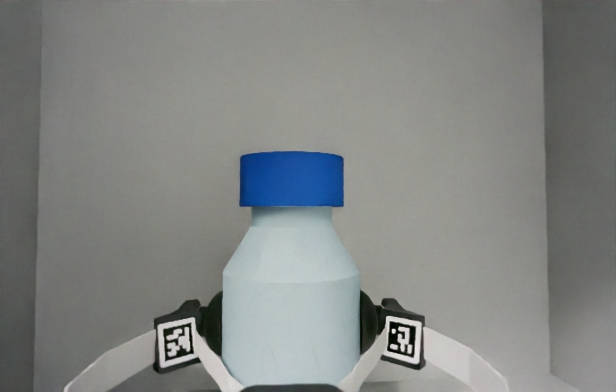

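Scene clock: 105.17 s.
base_odometry: x=+0.883 y=+0.023 heading=+0.402 (m, m, rad; odometry frame)
turned_by_wheels: -0.001 (rad since the last result)
turned_by_imu: +0.002 (rad since the last result)
base_tilt: forward=-0.3 right=+0.0 (deg)
lidar_m: 0.61 1.81 2.06 1.53 1.20 1.60 1.96 0.90 0.90 2.78 2.64 0.71
base_status: done
joint_positions: lift_m=+0.050 arm_m=+0.161 wrist_yaw_rad=+0.000 wrist_pitch_rad=+0.008 wrist_roll_rad=+0.006 gripper_m=+0.020
joint_status: all done
motor_effort: lift_m=+23(23) arm_m=-8(9) wrist_yaw_rad=+0(1) wrist_pitch_rad=-22(23) wrist_roll_rad=+0(0) gripper_m=-19(21) wheel_0=-5(10) wheel_1=-3(8) wheel_2=+1(11) (%)
hand_pose: x=+0.6207 y=-0.0875 z=+0.2256 quat_wxyz=(+1.000, +0.003, +0.004, +0.000) (m; base frame)
wrist_depth_mm: 1336 1336 1160 1281 960 627 445 / 1308 1336 891 1308 878 627 445 / 1308 1336 991 1138 946 621 445 / 1308 1308 798 183 946 627 445 / 1281 1308 798 179 931 634 445 / 1118 1118 181 167 201 621 442 / 707 169 177 167 182 530 445
pictures: none
No camera images: the call's "cameras" was empty. Leave "cameras" out to get every camera's image.

Scene clock: 107.27 s.
base_odometry: x=+0.883 y=+0.023 heading=+0.402 (m, m, rad; odometry frame)
turned_by_wheels: +0.000 (rad since the last result)
turned_by_imu: +0.001 (rad since the last result)
base_tilt: forward=-0.3 right=+0.1 (deg)
lidar_m: 0.59 1.81 2.07 1.55 1.15 1.61 1.96 0.92 0.89 2.79 2.65 0.71
base_status: not commanded
joint_positions: lift_m=+0.300 arm_m=+0.161 wrist_yaw_rad=+0.000 wrist_pitch_rad=+0.008 wrist_roll_rad=+0.006 gripper_m=+0.020
joint_status: all done
motor_effort: lift_m=+23(24) arm_m=-8(8) wrist_yaw_rad=+1(0) wrist_pitch_rad=-20(24) wrist_roll_rad=+0(0) gripper_m=-21(21) wheel_0=-5(5) wheel_1=-3(3) wheel_2=+1(1) (%)
hand_pose: x=+0.6207 y=-0.0875 z=+0.4757 quat_wxyz=(+1.000, +0.003, +0.004, +0.000) (m; base frame)
wrist_depth_mm: 1308 1336 891 1281 891 634 445 / 1308 1336 960 1138 946 627 445 / 1308 1336 1160 1281 946 627 442 / 1308 1336 798 182 931 627 442 / 1281 1336 798 179 946 627 445 / 1308 1281 181 168 201 627 442 / 1255 170 177 166 182 525 445
pictures: none
No camera images: the call's "cameras" was empty. Leave "cameras" out to get every camera's image.

Scene clock: 110.37 s.
base_odometry: x=+0.883 y=+0.023 heading=+0.402 (m, m, rad; odometry frame)
turned_by_wheels: +0.000 (rad since the last result)
turned_by_imu: +0.001 (rad since the last result)
base_tilt: forward=-0.3 right=-0.1 (deg)
lidar_m: 0.44 1.81 2.09 1.55 1.14 1.61 1.97 0.93 0.90 2.79 2.66 0.71
base_status: not commanded
joint_positions: lift_m=+0.850 arm_m=+0.011 wrist_yaw_rad=+0.000 wrist_pitch_rad=+0.008 wrist_roll_rad=+0.006 gripper_m=+0.020
joint_status: all done
motor_effort: lift_m=+23(24) arm_m=-8(8) wrist_yaw_rad=+1(1) wrist_pitch_rad=-21(23) wrist_roll_rad=+0(0) gripper_m=-21(21) wheel_0=-5(5) wheel_1=-3(3) wheel_2=+1(1) (%)
hand_pose: x=+0.4707 y=-0.0875 z=+1.0257 quat_wxyz=(+1.000, +0.003, +0.004, +0.000) (m; base frame)
wrist_depth_mm: 1430 1499 1098 1430 1042 627 445 / 1464 1499 1118 1430 1008 627 445 / 1464 1499 1025 1182 1008 627 445 / 1430 1464 946 182 991 627 442 / 1430 1499 946 179 1008 627 445 / 1464 1464 181 168 202 621 445 / 1430 169 177 167 182 521 445
pictures: none
No camera images: the call's "cameras" was empty. Leave "cameras" out to get every camera's image.

Scene clock: 113.87 s.
base_odometry: x=+0.883 y=+0.023 heading=-1.798 (m, m, rad; odometry frame)
turned_by_wheels: -2.199 (rad since the last result)
turned_by_imu: -2.215 (rad since the last result)
base_tilt: forward=-0.3 right=+0.0 (deg)
lidar_m: 0.41 2.79 2.83 0.71 1.12 1.76 2.15 1.94 1.21 1.45 1.95 0.95
base_status: done
joint_positions: lift_m=+0.850 arm_m=+0.011 wrist_yaw_rad=+0.000 wrist_pitch_rad=+0.008 wrist_roll_rad=+0.006 gripper_m=+0.020
joint_status: not commanded
motor_effort: lift_m=+22(22) arm_m=-8(8) wrist_yaw_rad=+0(2) wrist_pitch_rad=-22(21) wrist_roll_rad=+0(1) gripper_m=-21(22) wheel_0=+6(9) wheel_1=+3(7) wheel_2=+2(5) (%)
hand_pose: x=+0.4707 y=-0.0875 z=+1.0257 quat_wxyz=(+1.000, +0.003, +0.004, +0.000) (m; base frame)
wrist_depth_mm: - - - - - 1808 1537 / - - - - - 1756 1537 / - - - - - 1756 1537 / - - - 182 - 1756 1537 / - - - 179 - 1808 1537 / - - 181 167 211 1708 1499 / - 169 177 167 182 1618 1499
pictures: none
No camera images: the call's "cameras" was empty. Leave "cameras" out to get every camera's image.

Scene clock: 116.83 s.
base_odometry: x=+0.782 y=-0.415 heading=-1.797 (m, m, rad; odometry frame)
turned_by_wheels: +0.001 (rad since the last result)
turned_by_imu: +0.000 (rad since the last result)
base_tilt: forward=-0.4 right=+0.0 (deg)
lidar_m: 0.42 0.47 2.48 2.23 0.84 1.49 2.54 1.48 1.50 1.85 1.67 0.47
base_status: done
joint_positions: lift_m=+0.850 arm_m=+0.309 wrist_yaw_rad=+0.000 wrist_pitch_rad=+0.008 wrist_roll_rad=+0.006 gripper_m=+0.020
joint_status: all done
motor_effort: lift_m=+22(23) arm_m=+7(8) wrist_yaw_rad=+0(2) wrist_pitch_rad=-22(23) wrist_roll_rad=+0(0) gripper_m=-21(21) wheel_0=+5(10) wheel_1=+3(7) wheel_2=+1(10) (%)
hand_pose: x=+0.7681 y=-0.0874 z=+1.0257 quat_wxyz=(+1.000, +0.003, +0.004, +0.000) (m; base frame)
wrist_depth_mm: 1756 - - 1983 1576 1308 1118 / 1708 - - 1921 1576 1281 1138 / 1808 - - 1921 1576 1308 1118 / 1756 1983 - 182 1537 1281 1118 / 1708 1983 - 179 1576 1308 1118 / 1708 1921 181 167 201 1281 1098 / 1756 170 177 166 182 1229 1098
pictures: none
No camera images: the call's "cameras" was empty. Leave "cameras" out to get every camera's image.

Scene clock: 118.80 s.
base_odometry: x=+0.782 y=-0.415 heading=-1.797 (m, m, rad; odometry frame)
turned_by_wheels: +0.000 (rad since the last result)
turned_by_imu: +0.001 (rad since the last result)
base_tilt: forward=-0.3 right=+0.0 (deg)
lidar_m: 0.42 0.46 2.45 2.26 0.84 1.47 2.54 1.52 1.52 1.86 1.70 0.47
base_status: not commanded
joint_positions: lift_m=+0.714 arm_m=+0.309 wrist_yaw_rad=+0.002 wrist_pitch_rad=+0.008 wrist_roll_rad=+0.006 gripper_m=+0.020
joint_status: lift_m contact_stop (moved -0.136 of -0.150)
on_its_own: lift_m is slack since a contact_stop (your +0.700 is given up); wrist_pitch_rad is at rest, and its effort (-24) is outside its rest range (-23 to +23)
motor_effort: lift_m=+15(21) arm_m=+6(7) wrist_yaw_rad=-6(6) wrist_pitch_rad=-24(32) wrist_roll_rad=+0(0) gripper_m=-19(21) wheel_0=+5(5) wheel_1=+3(3) wheel_2=+1(1) (%)
hand_pose: x=+0.7686 y=-0.0868 z=+0.8895 quat_wxyz=(+1.000, +0.003, +0.004, +0.001) (m; base frame)
wrist_depth_mm: 1756 - - - 1576 1308 1118 / 1756 - - 1921 1576 1308 1138 / 1756 - - 1921 1618 1308 1118 / 1708 1921 - 182 1576 1281 1118 / 1756 1921 - 179 1537 1281 1098 / 466 500 181 167 201 421 1118 / 399 169 177 167 182 293 266
pictures: head_camera, wrist_camera
Images, in order (width x height): head_camera 420x560, wrist_camera 616x392.

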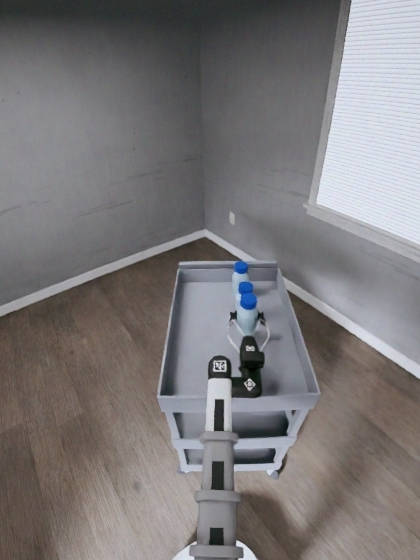

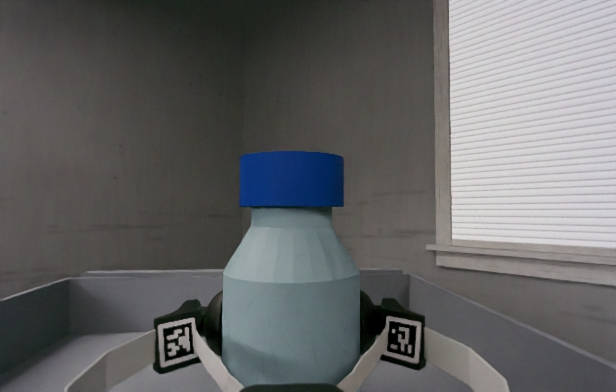

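>>> {"op": "execute_actions", "data": {
  "actions": [
    {"joints":{"lift_m":0.74,"wrist_yaw_rad":0.45},"pace":"slow"}
  ],
  "cameras": []
}}

>>> {"op": "execute_actions", "data": {
  "actions": [
    {"joints":{"arm_m":0.37},"pace":"slow"}
  ],
  "cameras": []
}}

>>> {"op": "execute_actions", "data": {
  "actions": [
    {"joints":{"lift_m":0.685},"pace":"slow"}
  ],
  "cameras": ["wrist_camera","head_camera"]
}}

Scene clock: 120.00 s.
base_odometry: x=+0.782 y=-0.415 heading=-1.797 (m, m, rad; odometry frame)
turned_by_wheels: +0.000 (rad since the last result)
turned_by_imu: +0.000 (rad since the last result)
base_tilt: forward=-0.3 right=-0.1 (deg)
lidar_m: 0.43 0.45 2.46 2.25 0.83 1.50 2.54 1.50 1.51 1.87 1.69 0.46
base_status: not commanded
joint_positions: lift_m=+0.740 arm_m=+0.309 wrist_yaw_rad=+0.450 wrist_pitch_rad=+0.008 wrist_roll_rad=+0.006 gripper_m=+0.020
joint_status: all done
motor_effort: lift_m=+23(24) arm_m=+5(6) wrist_yaw_rad=+0(9) wrist_pitch_rad=-22(27) wrist_roll_rad=+0(0) gripper_m=-21(20) wheel_0=+5(5) wheel_1=+3(3) wheel_2=+1(1) (%)
hand_pose: x=+0.7777 y=+0.0467 z=+0.9157 quat_wxyz=(+0.975, +0.002, +0.004, +0.223) (m; base frame)
wrist_depth_mm: 1808 1921 - - - 1808 1430 / 1808 1921 - - - 1808 1430 / 1756 1863 - - - 1863 1430 / 1756 1863 1983 182 - 1808 1430 / 1756 1921 1983 179 - 1756 1336 / 1756 1863 180 168 201 355 225 / 1756 169 177 167 182 223 216
pictures: none
No camera images: the call's "cameras" was empty. Leave "cameras" out to get every camera's image.

Scene clock: 121.83 s.
base_odometry: x=+0.782 y=-0.415 heading=-1.797 (m, m, rad; odometry frame)
turned_by_wheels: +0.000 (rad since the last result)
turned_by_imu: +0.001 (rad since the last result)
base_tilt: forward=-0.1 right=+0.0 (deg)
lidar_m: 0.41 0.44 2.44 2.23 0.84 1.50 2.55 1.50 1.52 1.85 1.69 0.48
base_status: not commanded
joint_positions: lift_m=+0.740 arm_m=+0.369 wrist_yaw_rad=+0.450 wrist_pitch_rad=+0.008 wrist_roll_rad=+0.006 gripper_m=+0.020
joint_status: all done
motor_effort: lift_m=+23(23) arm_m=+8(8) wrist_yaw_rad=+1(1) wrist_pitch_rad=-20(21) wrist_roll_rad=+0(0) gripper_m=-20(21) wheel_0=+5(5) wheel_1=+3(3) wheel_2=+1(0) (%)
hand_pose: x=+0.8373 y=+0.0467 z=+0.9157 quat_wxyz=(+0.975, +0.002, +0.004, +0.223) (m; base frame)
wrist_depth_mm: 1756 1863 1983 - - 1863 1397 / 1756 1863 1921 - - 1808 1397 / 1708 1808 1921 - - 1808 1397 / 1756 1808 1863 182 - 1863 1366 / 1708 1808 1863 179 - 1708 1255 / 1708 1808 181 167 201 309 171 / 1756 169 177 167 182 182 172
pictures: none
No camera images: the call's "cameras" was empty. Leave "cameras" out to get every camera's image.

Scene clock: 123.17 s.
base_odometry: x=+0.782 y=-0.415 heading=-1.797 (m, m, rad; odometry frame)
turned_by_wheels: +0.000 (rad since the last result)
turned_by_imu: +0.000 (rad since the last result)
base_tilt: forward=-0.3 right=-0.1 (deg)
lidar_m: 0.43 0.46 2.47 2.27 0.85 1.48 2.56 1.50 1.49 1.87 1.70 0.48
base_status: not commanded
joint_positions: lift_m=+0.685 arm_m=+0.369 wrist_yaw_rad=+0.450 wrist_pitch_rad=+0.008 wrist_roll_rad=+0.006 gripper_m=+0.020
joint_status: all done
motor_effort: lift_m=+18(21) arm_m=+8(8) wrist_yaw_rad=+0(1) wrist_pitch_rad=-23(23) wrist_roll_rad=+0(0) gripper_m=-20(22) wheel_0=+5(5) wheel_1=+3(3) wheel_2=+1(1) (%)
hand_pose: x=+0.8373 y=+0.0467 z=+0.8610 quat_wxyz=(+0.975, +0.002, +0.004, +0.223) (m; base frame)
wrist_depth_mm: 1756 1921 1921 - - 1808 1397 / 1756 1863 1921 - - 1808 1366 / 1756 1808 1983 - - 1808 1397 / 1708 1863 1921 182 - 310 172 / 1756 1808 1921 179 480 309 173 / 243 281 181 168 200 195 164 / 222 169 177 167 182 171 164
pictures: head_camera, wrist_camera
Images, in order (width x height): head_camera 420x560, wrist_camera 616x392.

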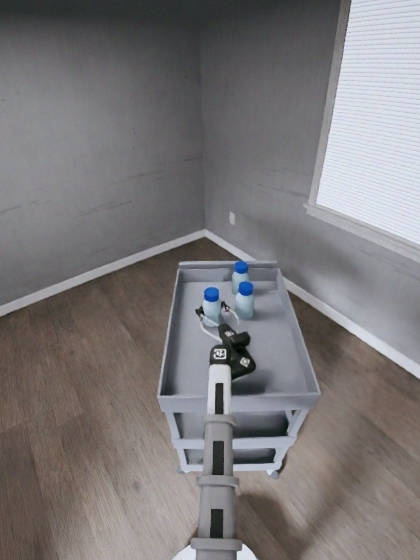

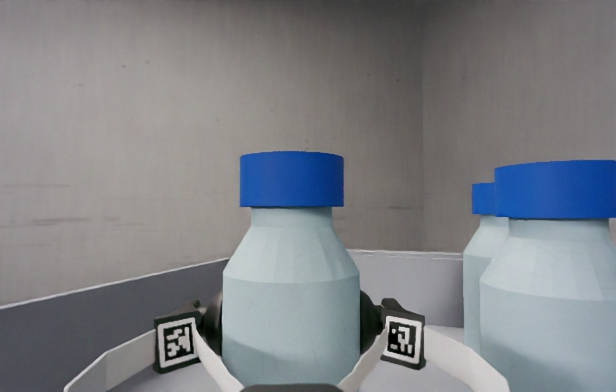

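>>> {"op": "execute_actions", "data": {
  "actions": [
    {"joints":{"lift_m":0.678},"pace":"slow"}
  ],
  "cameras": []
}}

>>> {"op": "execute_actions", "data": {
  "actions": [
    {"joints":{"gripper_m":0.09}}
  ],
  "cameras": []
}}

>>> {"op": "execute_actions", "data": {
  "actions": [
    {"joints":{"lift_m":0.85}}
  ],
  "cameras": []
}}

>>> {"op": "execute_actions", "data": {
  "actions": [
    {"joints":{"arm_m":0.01,"gripper_m":0,"wrist_yaw_rad":0},"pace":"fast"}
  ],
  "cameras": ["head_camera"]
}}

>>> {"op": "execute_actions", "data": {
  "actions": [
    {"base":{"rotate_rad":1.57}}
  ],
  "cameras": []
}}

>>> {"op": "execute_actions", "data": {
  "actions": [
    {"joints":{"lift_m":0.5},"base":{"translate_m":1.1}}
  ],
  "cameras": []
}}

>>> {"op": "execute_actions", "data": {
  "actions": [
    {"base":{"rotate_rad":1.5},"pace":"slow"}
  ],
  "cameras": ["head_left_camera"]
}}

Scene clock: 124.33 s.
base_odometry: x=+0.782 y=-0.415 heading=-1.797 (m, m, rad; odometry frame)
turned_by_wheels: +0.000 (rad since the last result)
turned_by_imu: +0.000 (rad since the last result)
base_tilt: forward=-0.4 right=+0.0 (deg)
lidar_m: 0.44 0.44 2.46 2.25 0.84 1.51 2.53 1.51 1.50 1.85 1.68 0.47
base_status: not commanded
joint_positions: lift_m=+0.678 arm_m=+0.369 wrist_yaw_rad=+0.450 wrist_pitch_rad=+0.006 wrist_roll_rad=+0.006 gripper_m=+0.020
joint_status: all done
motor_effort: lift_m=+17(17) arm_m=+8(8) wrist_yaw_rad=+0(1) wrist_pitch_rad=-17(21) wrist_roll_rad=+0(0) gripper_m=-21(21) wheel_0=+5(5) wheel_1=+3(3) wheel_2=+1(1) (%)
hand_pose: x=+0.8373 y=+0.0467 z=+0.8545 quat_wxyz=(+0.975, +0.002, +0.004, +0.223) (m; base frame)
wrist_depth_mm: 1756 1808 1983 - - 1808 1397 / 1756 1863 1983 - - 1808 1366 / 1756 1808 1983 - - 1808 1336 / 1756 1863 1921 183 - 312 174 / 1756 1808 399 179 439 304 172 / 236 279 181 167 200 195 165 / 220 169 177 167 185 171 164
pictures: none
No camera images: the call's "cameras" was empty. Leave "cameras" out to get every camera's image.

Scene clock: 125.83 s.
base_odometry: x=+0.782 y=-0.415 heading=-1.797 (m, m, rad; odometry frame)
turned_by_wheels: +0.000 (rad since the last result)
turned_by_imu: +0.001 (rad since the last result)
base_tilt: forward=-0.2 right=-0.1 (deg)
lidar_m: 0.44 0.47 2.47 2.24 0.85 1.48 2.54 1.52 1.51 1.85 1.70 0.47
base_status: not commanded
joint_positions: lift_m=+0.678 arm_m=+0.369 wrist_yaw_rad=+0.450 wrist_pitch_rad=+0.003 wrist_roll_rad=+0.006 gripper_m=+0.090
joint_status: all done
motor_effort: lift_m=+17(17) arm_m=+8(8) wrist_yaw_rad=+1(0) wrist_pitch_rad=-7(20) wrist_roll_rad=+0(1) gripper_m=-1(23) wheel_0=+5(5) wheel_1=+3(3) wheel_2=+2(1) (%)
hand_pose: x=+0.8373 y=+0.0467 z=+0.8555 quat_wxyz=(+0.975, +0.003, +0.002, +0.223) (m; base frame)
wrist_depth_mm: 1708 1863 1983 - - 1808 1397 / 1756 1863 1983 - - 1756 1366 / 1708 1808 - - - 1808 1366 / 1708 1863 1921 196 - 312 173 / 1708 1808 1921 195 466 307 173 / 236 279 197 183 387 195 165 / 229 259 189 180 263 183 164
pictures: none
No camera images: the call's "cameras" was empty. Leave "cameras" out to get every camera's image.

Scene clock: 127.63 s.
base_odometry: x=+0.782 y=-0.415 heading=-1.797 (m, m, rad; odometry frame)
turned_by_wheels: +0.000 (rad since the last result)
turned_by_imu: +0.001 (rad since the last result)
base_tilt: forward=-0.3 right=+0.0 (deg)
lidar_m: 0.44 0.47 2.46 2.26 0.83 1.49 2.53 1.48 1.51 1.86 1.71 0.48
base_status: not commanded
joint_positions: lift_m=+0.850 arm_m=+0.369 wrist_yaw_rad=+0.450 wrist_pitch_rad=+0.003 wrist_roll_rad=+0.006 gripper_m=+0.090
joint_status: all done
motor_effort: lift_m=+21(22) arm_m=+8(8) wrist_yaw_rad=+1(0) wrist_pitch_rad=-7(8) wrist_roll_rad=+1(0) gripper_m=-1(2) wheel_0=+5(5) wheel_1=+3(3) wheel_2=+1(1) (%)
hand_pose: x=+0.8373 y=+0.0467 z=+1.0272 quat_wxyz=(+0.975, +0.003, +0.002, +0.223) (m; base frame)
wrist_depth_mm: 1756 1863 1983 - - 1808 1397 / 1756 1808 1983 - - 1808 1397 / 1756 1863 1921 - - 1808 1397 / 1708 1808 1921 - - 1756 1366 / 1708 1863 1921 - - 1808 1397 / 1756 1808 1921 - - 1808 1366 / 1708 1808 1863 1983 - 1618 1397
pictures: none
No camera images: the call's "cameras" was empty. Leave "cameras" out to get every camera's image.

Scene clock: 129.47 s.
base_odometry: x=+0.782 y=-0.415 heading=-1.797 (m, m, rad; odometry frame)
turned_by_wheels: +0.000 (rad since the last result)
turned_by_imu: +0.001 (rad since the last result)
base_tilt: forward=-0.3 right=+0.0 (deg)
lidar_m: 0.44 0.45 2.47 2.24 0.83 1.51 2.54 1.50 1.49 1.88 1.69 0.47
base_status: not commanded
joint_positions: lift_m=+0.850 arm_m=+0.011 wrist_yaw_rad=+0.000 wrist_pitch_rad=+0.003 wrist_roll_rad=+0.006 gripper_m=+0.000
joint_status: all done
motor_effort: lift_m=+21(21) arm_m=-8(8) wrist_yaw_rad=+0(8) wrist_pitch_rad=-7(7) wrist_roll_rad=+0(0) gripper_m=-6(4) wheel_0=+5(5) wheel_1=+3(3) wheel_2=+1(1) (%)
hand_pose: x=+0.4707 y=-0.0875 z=+1.0273 quat_wxyz=(+1.000, +0.003, +0.001, +0.000) (m; base frame)
wrist_depth_mm: 1921 - - - 1808 1499 1281 / 1921 - - - 1808 1499 1308 / 1921 - - - 1808 1499 1255 / 1921 - - - 1808 1499 1281 / 1921 - - - 1808 1464 1281 / 1921 - - 206 1708 1499 1255 / 1921 691 177 186 175 1464 1255
pictures: head_camera
Images, in order (width x height): head_camera 420x560.

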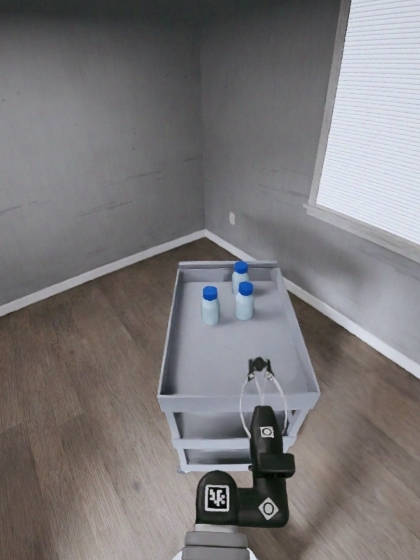

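Scene clock: 131.53 s.
base_odometry: x=+0.782 y=-0.415 heading=-0.227 (m, m, rad; odometry frame)
turned_by_wheels: +1.569 (rad since the last result)
turned_by_imu: +1.583 (rad since the last result)
base_tilt: forward=-0.2 right=-0.1 (deg)
lidar_m: 2.27 0.83 1.50 2.54 1.50 1.50 1.88 1.69 0.46 0.43 0.46 2.48
base_status: done
joint_positions: lift_m=+0.850 arm_m=+0.011 wrist_yaw_rad=+0.000 wrist_pitch_rad=+0.003 wrist_roll_rad=+0.006 gripper_m=+0.000
joint_status: not commanded
motor_effort: lift_m=+21(21) arm_m=-8(8) wrist_yaw_rad=+1(1) wrist_pitch_rad=-8(5) wrist_roll_rad=+0(0) gripper_m=-5(5) wheel_0=-6(10) wheel_1=+0(7) wheel_2=-1(8) (%)
hand_pose: x=+0.4708 y=-0.0874 z=+1.0273 quat_wxyz=(+1.000, +0.003, +0.001, +0.000) (m; base frame)
wrist_depth_mm: 1661 1863 - - - - 1921 / 1618 1808 - - - - 1921 / 1618 1863 - - - - 1921 / 1618 1808 - - - - 1921 / 1618 1808 - - - - 1921 / 1576 1808 - 206 - - 1863 / 1618 1808 177 186 175 - 1808
pictures: none
No camera images: the call's "cameras" was empty. Leave "cameras" out to get every camera's image.

Scene clock: 136.70 s.
base_odometry: x=+1.854 y=-0.663 heading=-0.227 (m, m, rad; odometry frame)
turned_by_wheels: +0.000 (rad since the last result)
turned_by_imu: -0.001 (rad since the last result)
base_tilt: forward=-0.2 right=+0.0 (deg)
lidar_m: 1.32 1.17 0.94 0.57 0.48 2.41 2.79 1.02 1.28 1.90 1.73 1.77
base_status: done
joint_positions: lift_m=+0.500 arm_m=+0.011 wrist_yaw_rad=+0.000 wrist_pitch_rad=+0.003 wrist_roll_rad=+0.006 gripper_m=+0.000
joint_status: all done
motor_effort: lift_m=+17(19) arm_m=-8(8) wrist_yaw_rad=-1(0) wrist_pitch_rad=-6(7) wrist_roll_rad=+1(0) gripper_m=-6(6) wheel_0=+3(10) wheel_1=+2(6) wheel_2=-2(11) (%)
hand_pose: x=+0.4707 y=-0.0874 z=+0.6777 quat_wxyz=(+1.000, +0.003, +0.001, +0.000) (m; base frame)
wrist_depth_mm: 904 1042 1229 1464 1756 1537 1336 / 904 1025 1205 1464 1808 1537 1308 / 904 1025 1205 1464 1756 1537 1336 / 891 1025 1205 1430 1708 1537 1281 / 891 1025 1205 1430 1708 1576 1281 / 891 1025 1138 206 1708 1499 1308 / 891 976 177 186 175 1537 1308
pictures: none
No camera images: the call's "cameras" was empty. Leave "cameras" out to get every camera's image.

Scene clock: 139.50 s.
base_odometry: x=+1.854 y=-0.663 heading=+1.272 (m, m, rad; odometry frame)
turned_by_wheels: +1.499 (rad since the last result)
turned_by_imu: +1.512 (rad since the last result)
base_tilt: forward=-0.3 right=-0.1 (deg)
lidar_m: 0.61 0.45 2.35 2.57 1.01 1.22 2.03 1.76 1.74 1.38 1.18 1.02
base_status: done
joint_positions: lift_m=+0.500 arm_m=+0.011 wrist_yaw_rad=+0.000 wrist_pitch_rad=+0.003 wrist_roll_rad=+0.006 gripper_m=+0.000
joint_status: not commanded
motor_effort: lift_m=+17(17) arm_m=-8(8) wrist_yaw_rad=+0(0) wrist_pitch_rad=-6(6) wrist_roll_rad=+1(0) gripper_m=-5(6) wheel_0=-6(9) wheel_1=-3(5) wheel_2=-4(7) (%)
hand_pose: x=+0.4708 y=-0.0874 z=+0.6777 quat_wxyz=(+1.000, +0.003, +0.001, +0.000) (m; base frame)
wrist_depth_mm: 349 407 480 634 842 946 820 / 351 407 480 627 831 946 820 / 351 402 473 627 820 946 831 / 347 402 473 621 809 931 820 / 345 399 469 615 809 931 820 / 345 399 442 206 809 931 809 / 343 387 177 186 175 931 809
pictures: head_left_camera
Images, in order (width x height): head_left_camera 420x672.

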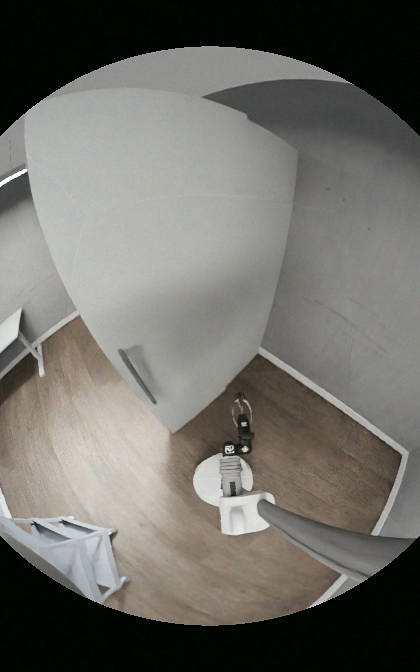

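>>> {"op": "execute_actions", "data": {
  "actions": [
    {"base":{"rotate_rad":0.62},"pace":"slow"}
  ],
  "cameras": []
}}

>>> {"op": "execute_actions", "data": {
  "actions": [
    {"base":{"translate_m":0.4},"pace":"slow"}
  ],
  "cameras": ["head_left_camera"]
}}

Scene clock: 141.50 s.
base_odometry: x=+1.854 y=-0.663 heading=+1.891 (m, m, rad; odometry frame)
turned_by_wheels: +0.619 (rad since the last result)
turned_by_imu: +0.625 (rad since the last result)
base_tilt: forward=-0.3 right=-0.1 (deg)
lidar_m: 0.45 2.37 2.79 1.02 1.31 1.91 1.74 1.77 1.31 1.18 0.90 0.57
base_status: done
joint_positions: lift_m=+0.500 arm_m=+0.011 wrist_yaw_rad=+0.000 wrist_pitch_rad=+0.003 wrist_roll_rad=+0.006 gripper_m=+0.000
joint_status: not commanded
motor_effort: lift_m=+17(17) arm_m=-8(8) wrist_yaw_rad=+0(0) wrist_pitch_rad=-7(7) wrist_roll_rad=+1(1) gripper_m=-5(7) wheel_0=-5(9) wheel_1=-2(6) wheel_2=-4(7) (%)
hand_pose: x=+0.4708 y=-0.0874 z=+0.6777 quat_wxyz=(+1.000, +0.003, +0.001, +0.000) (m; base frame)
wrist_depth_mm: - 297 307 317 329 340 351 / - 294 304 315 325 336 347 / - 294 303 314 324 336 345 / - 290 300 310 322 332 345 / - 290 298 309 320 330 342 / - 289 294 206 319 327 338 / 1708 285 177 186 175 325 336
pictures: none
No camera images: the call's "cameras" was empty. Leave "cameras" out to get every camera's image.

Scene clock: 146.77 s.
base_odometry: x=+1.728 y=-0.284 heading=+1.891 (m, m, rad; odometry frame)
turned_by_wheels: +0.000 (rad since the last result)
turned_by_imu: +0.001 (rad since the last result)
base_tilt: forward=-0.2 right=+0.0 (deg)
lidar_m: 2.60 2.06 2.29 1.13 1.08 2.33 2.14 1.89 1.25 1.13 0.51 0.56
base_status: done
joint_positions: lift_m=+0.500 arm_m=+0.011 wrist_yaw_rad=+0.000 wrist_pitch_rad=+0.002 wrist_roll_rad=+0.006 gripper_m=+0.000
joint_status: not commanded
motor_effort: lift_m=+16(17) arm_m=-4(8) wrist_yaw_rad=+1(9) wrist_pitch_rad=-6(6) wrist_roll_rad=+0(0) gripper_m=-4(4) wheel_0=+5(9) wheel_1=+3(6) wheel_2=-4(12) (%)
hand_pose: x=+0.4700 y=-0.0874 z=+0.6778 quat_wxyz=(+1.000, +0.003, +0.001, +0.000) (m; base frame)
wrist_depth_mm: - - - - 539 427 353 / - - - - 535 424 353 / - - - - 535 421 351 / - - - - - 421 351 / - - - - - 418 349 / - - - 206 - 421 349 / 1921 1921 177 186 175 418 347
pictures: head_left_camera
Images, in order (width x height): head_left_camera 420x672.

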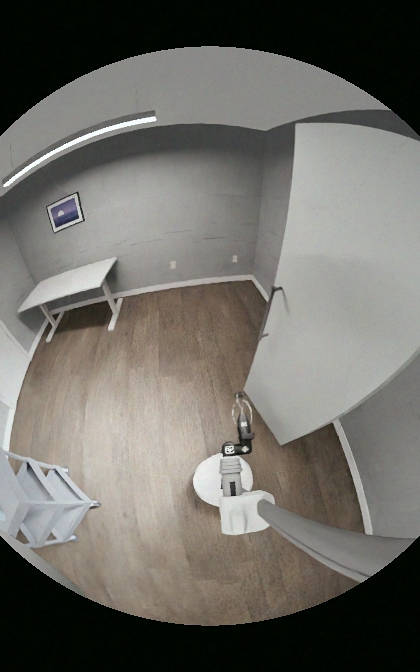

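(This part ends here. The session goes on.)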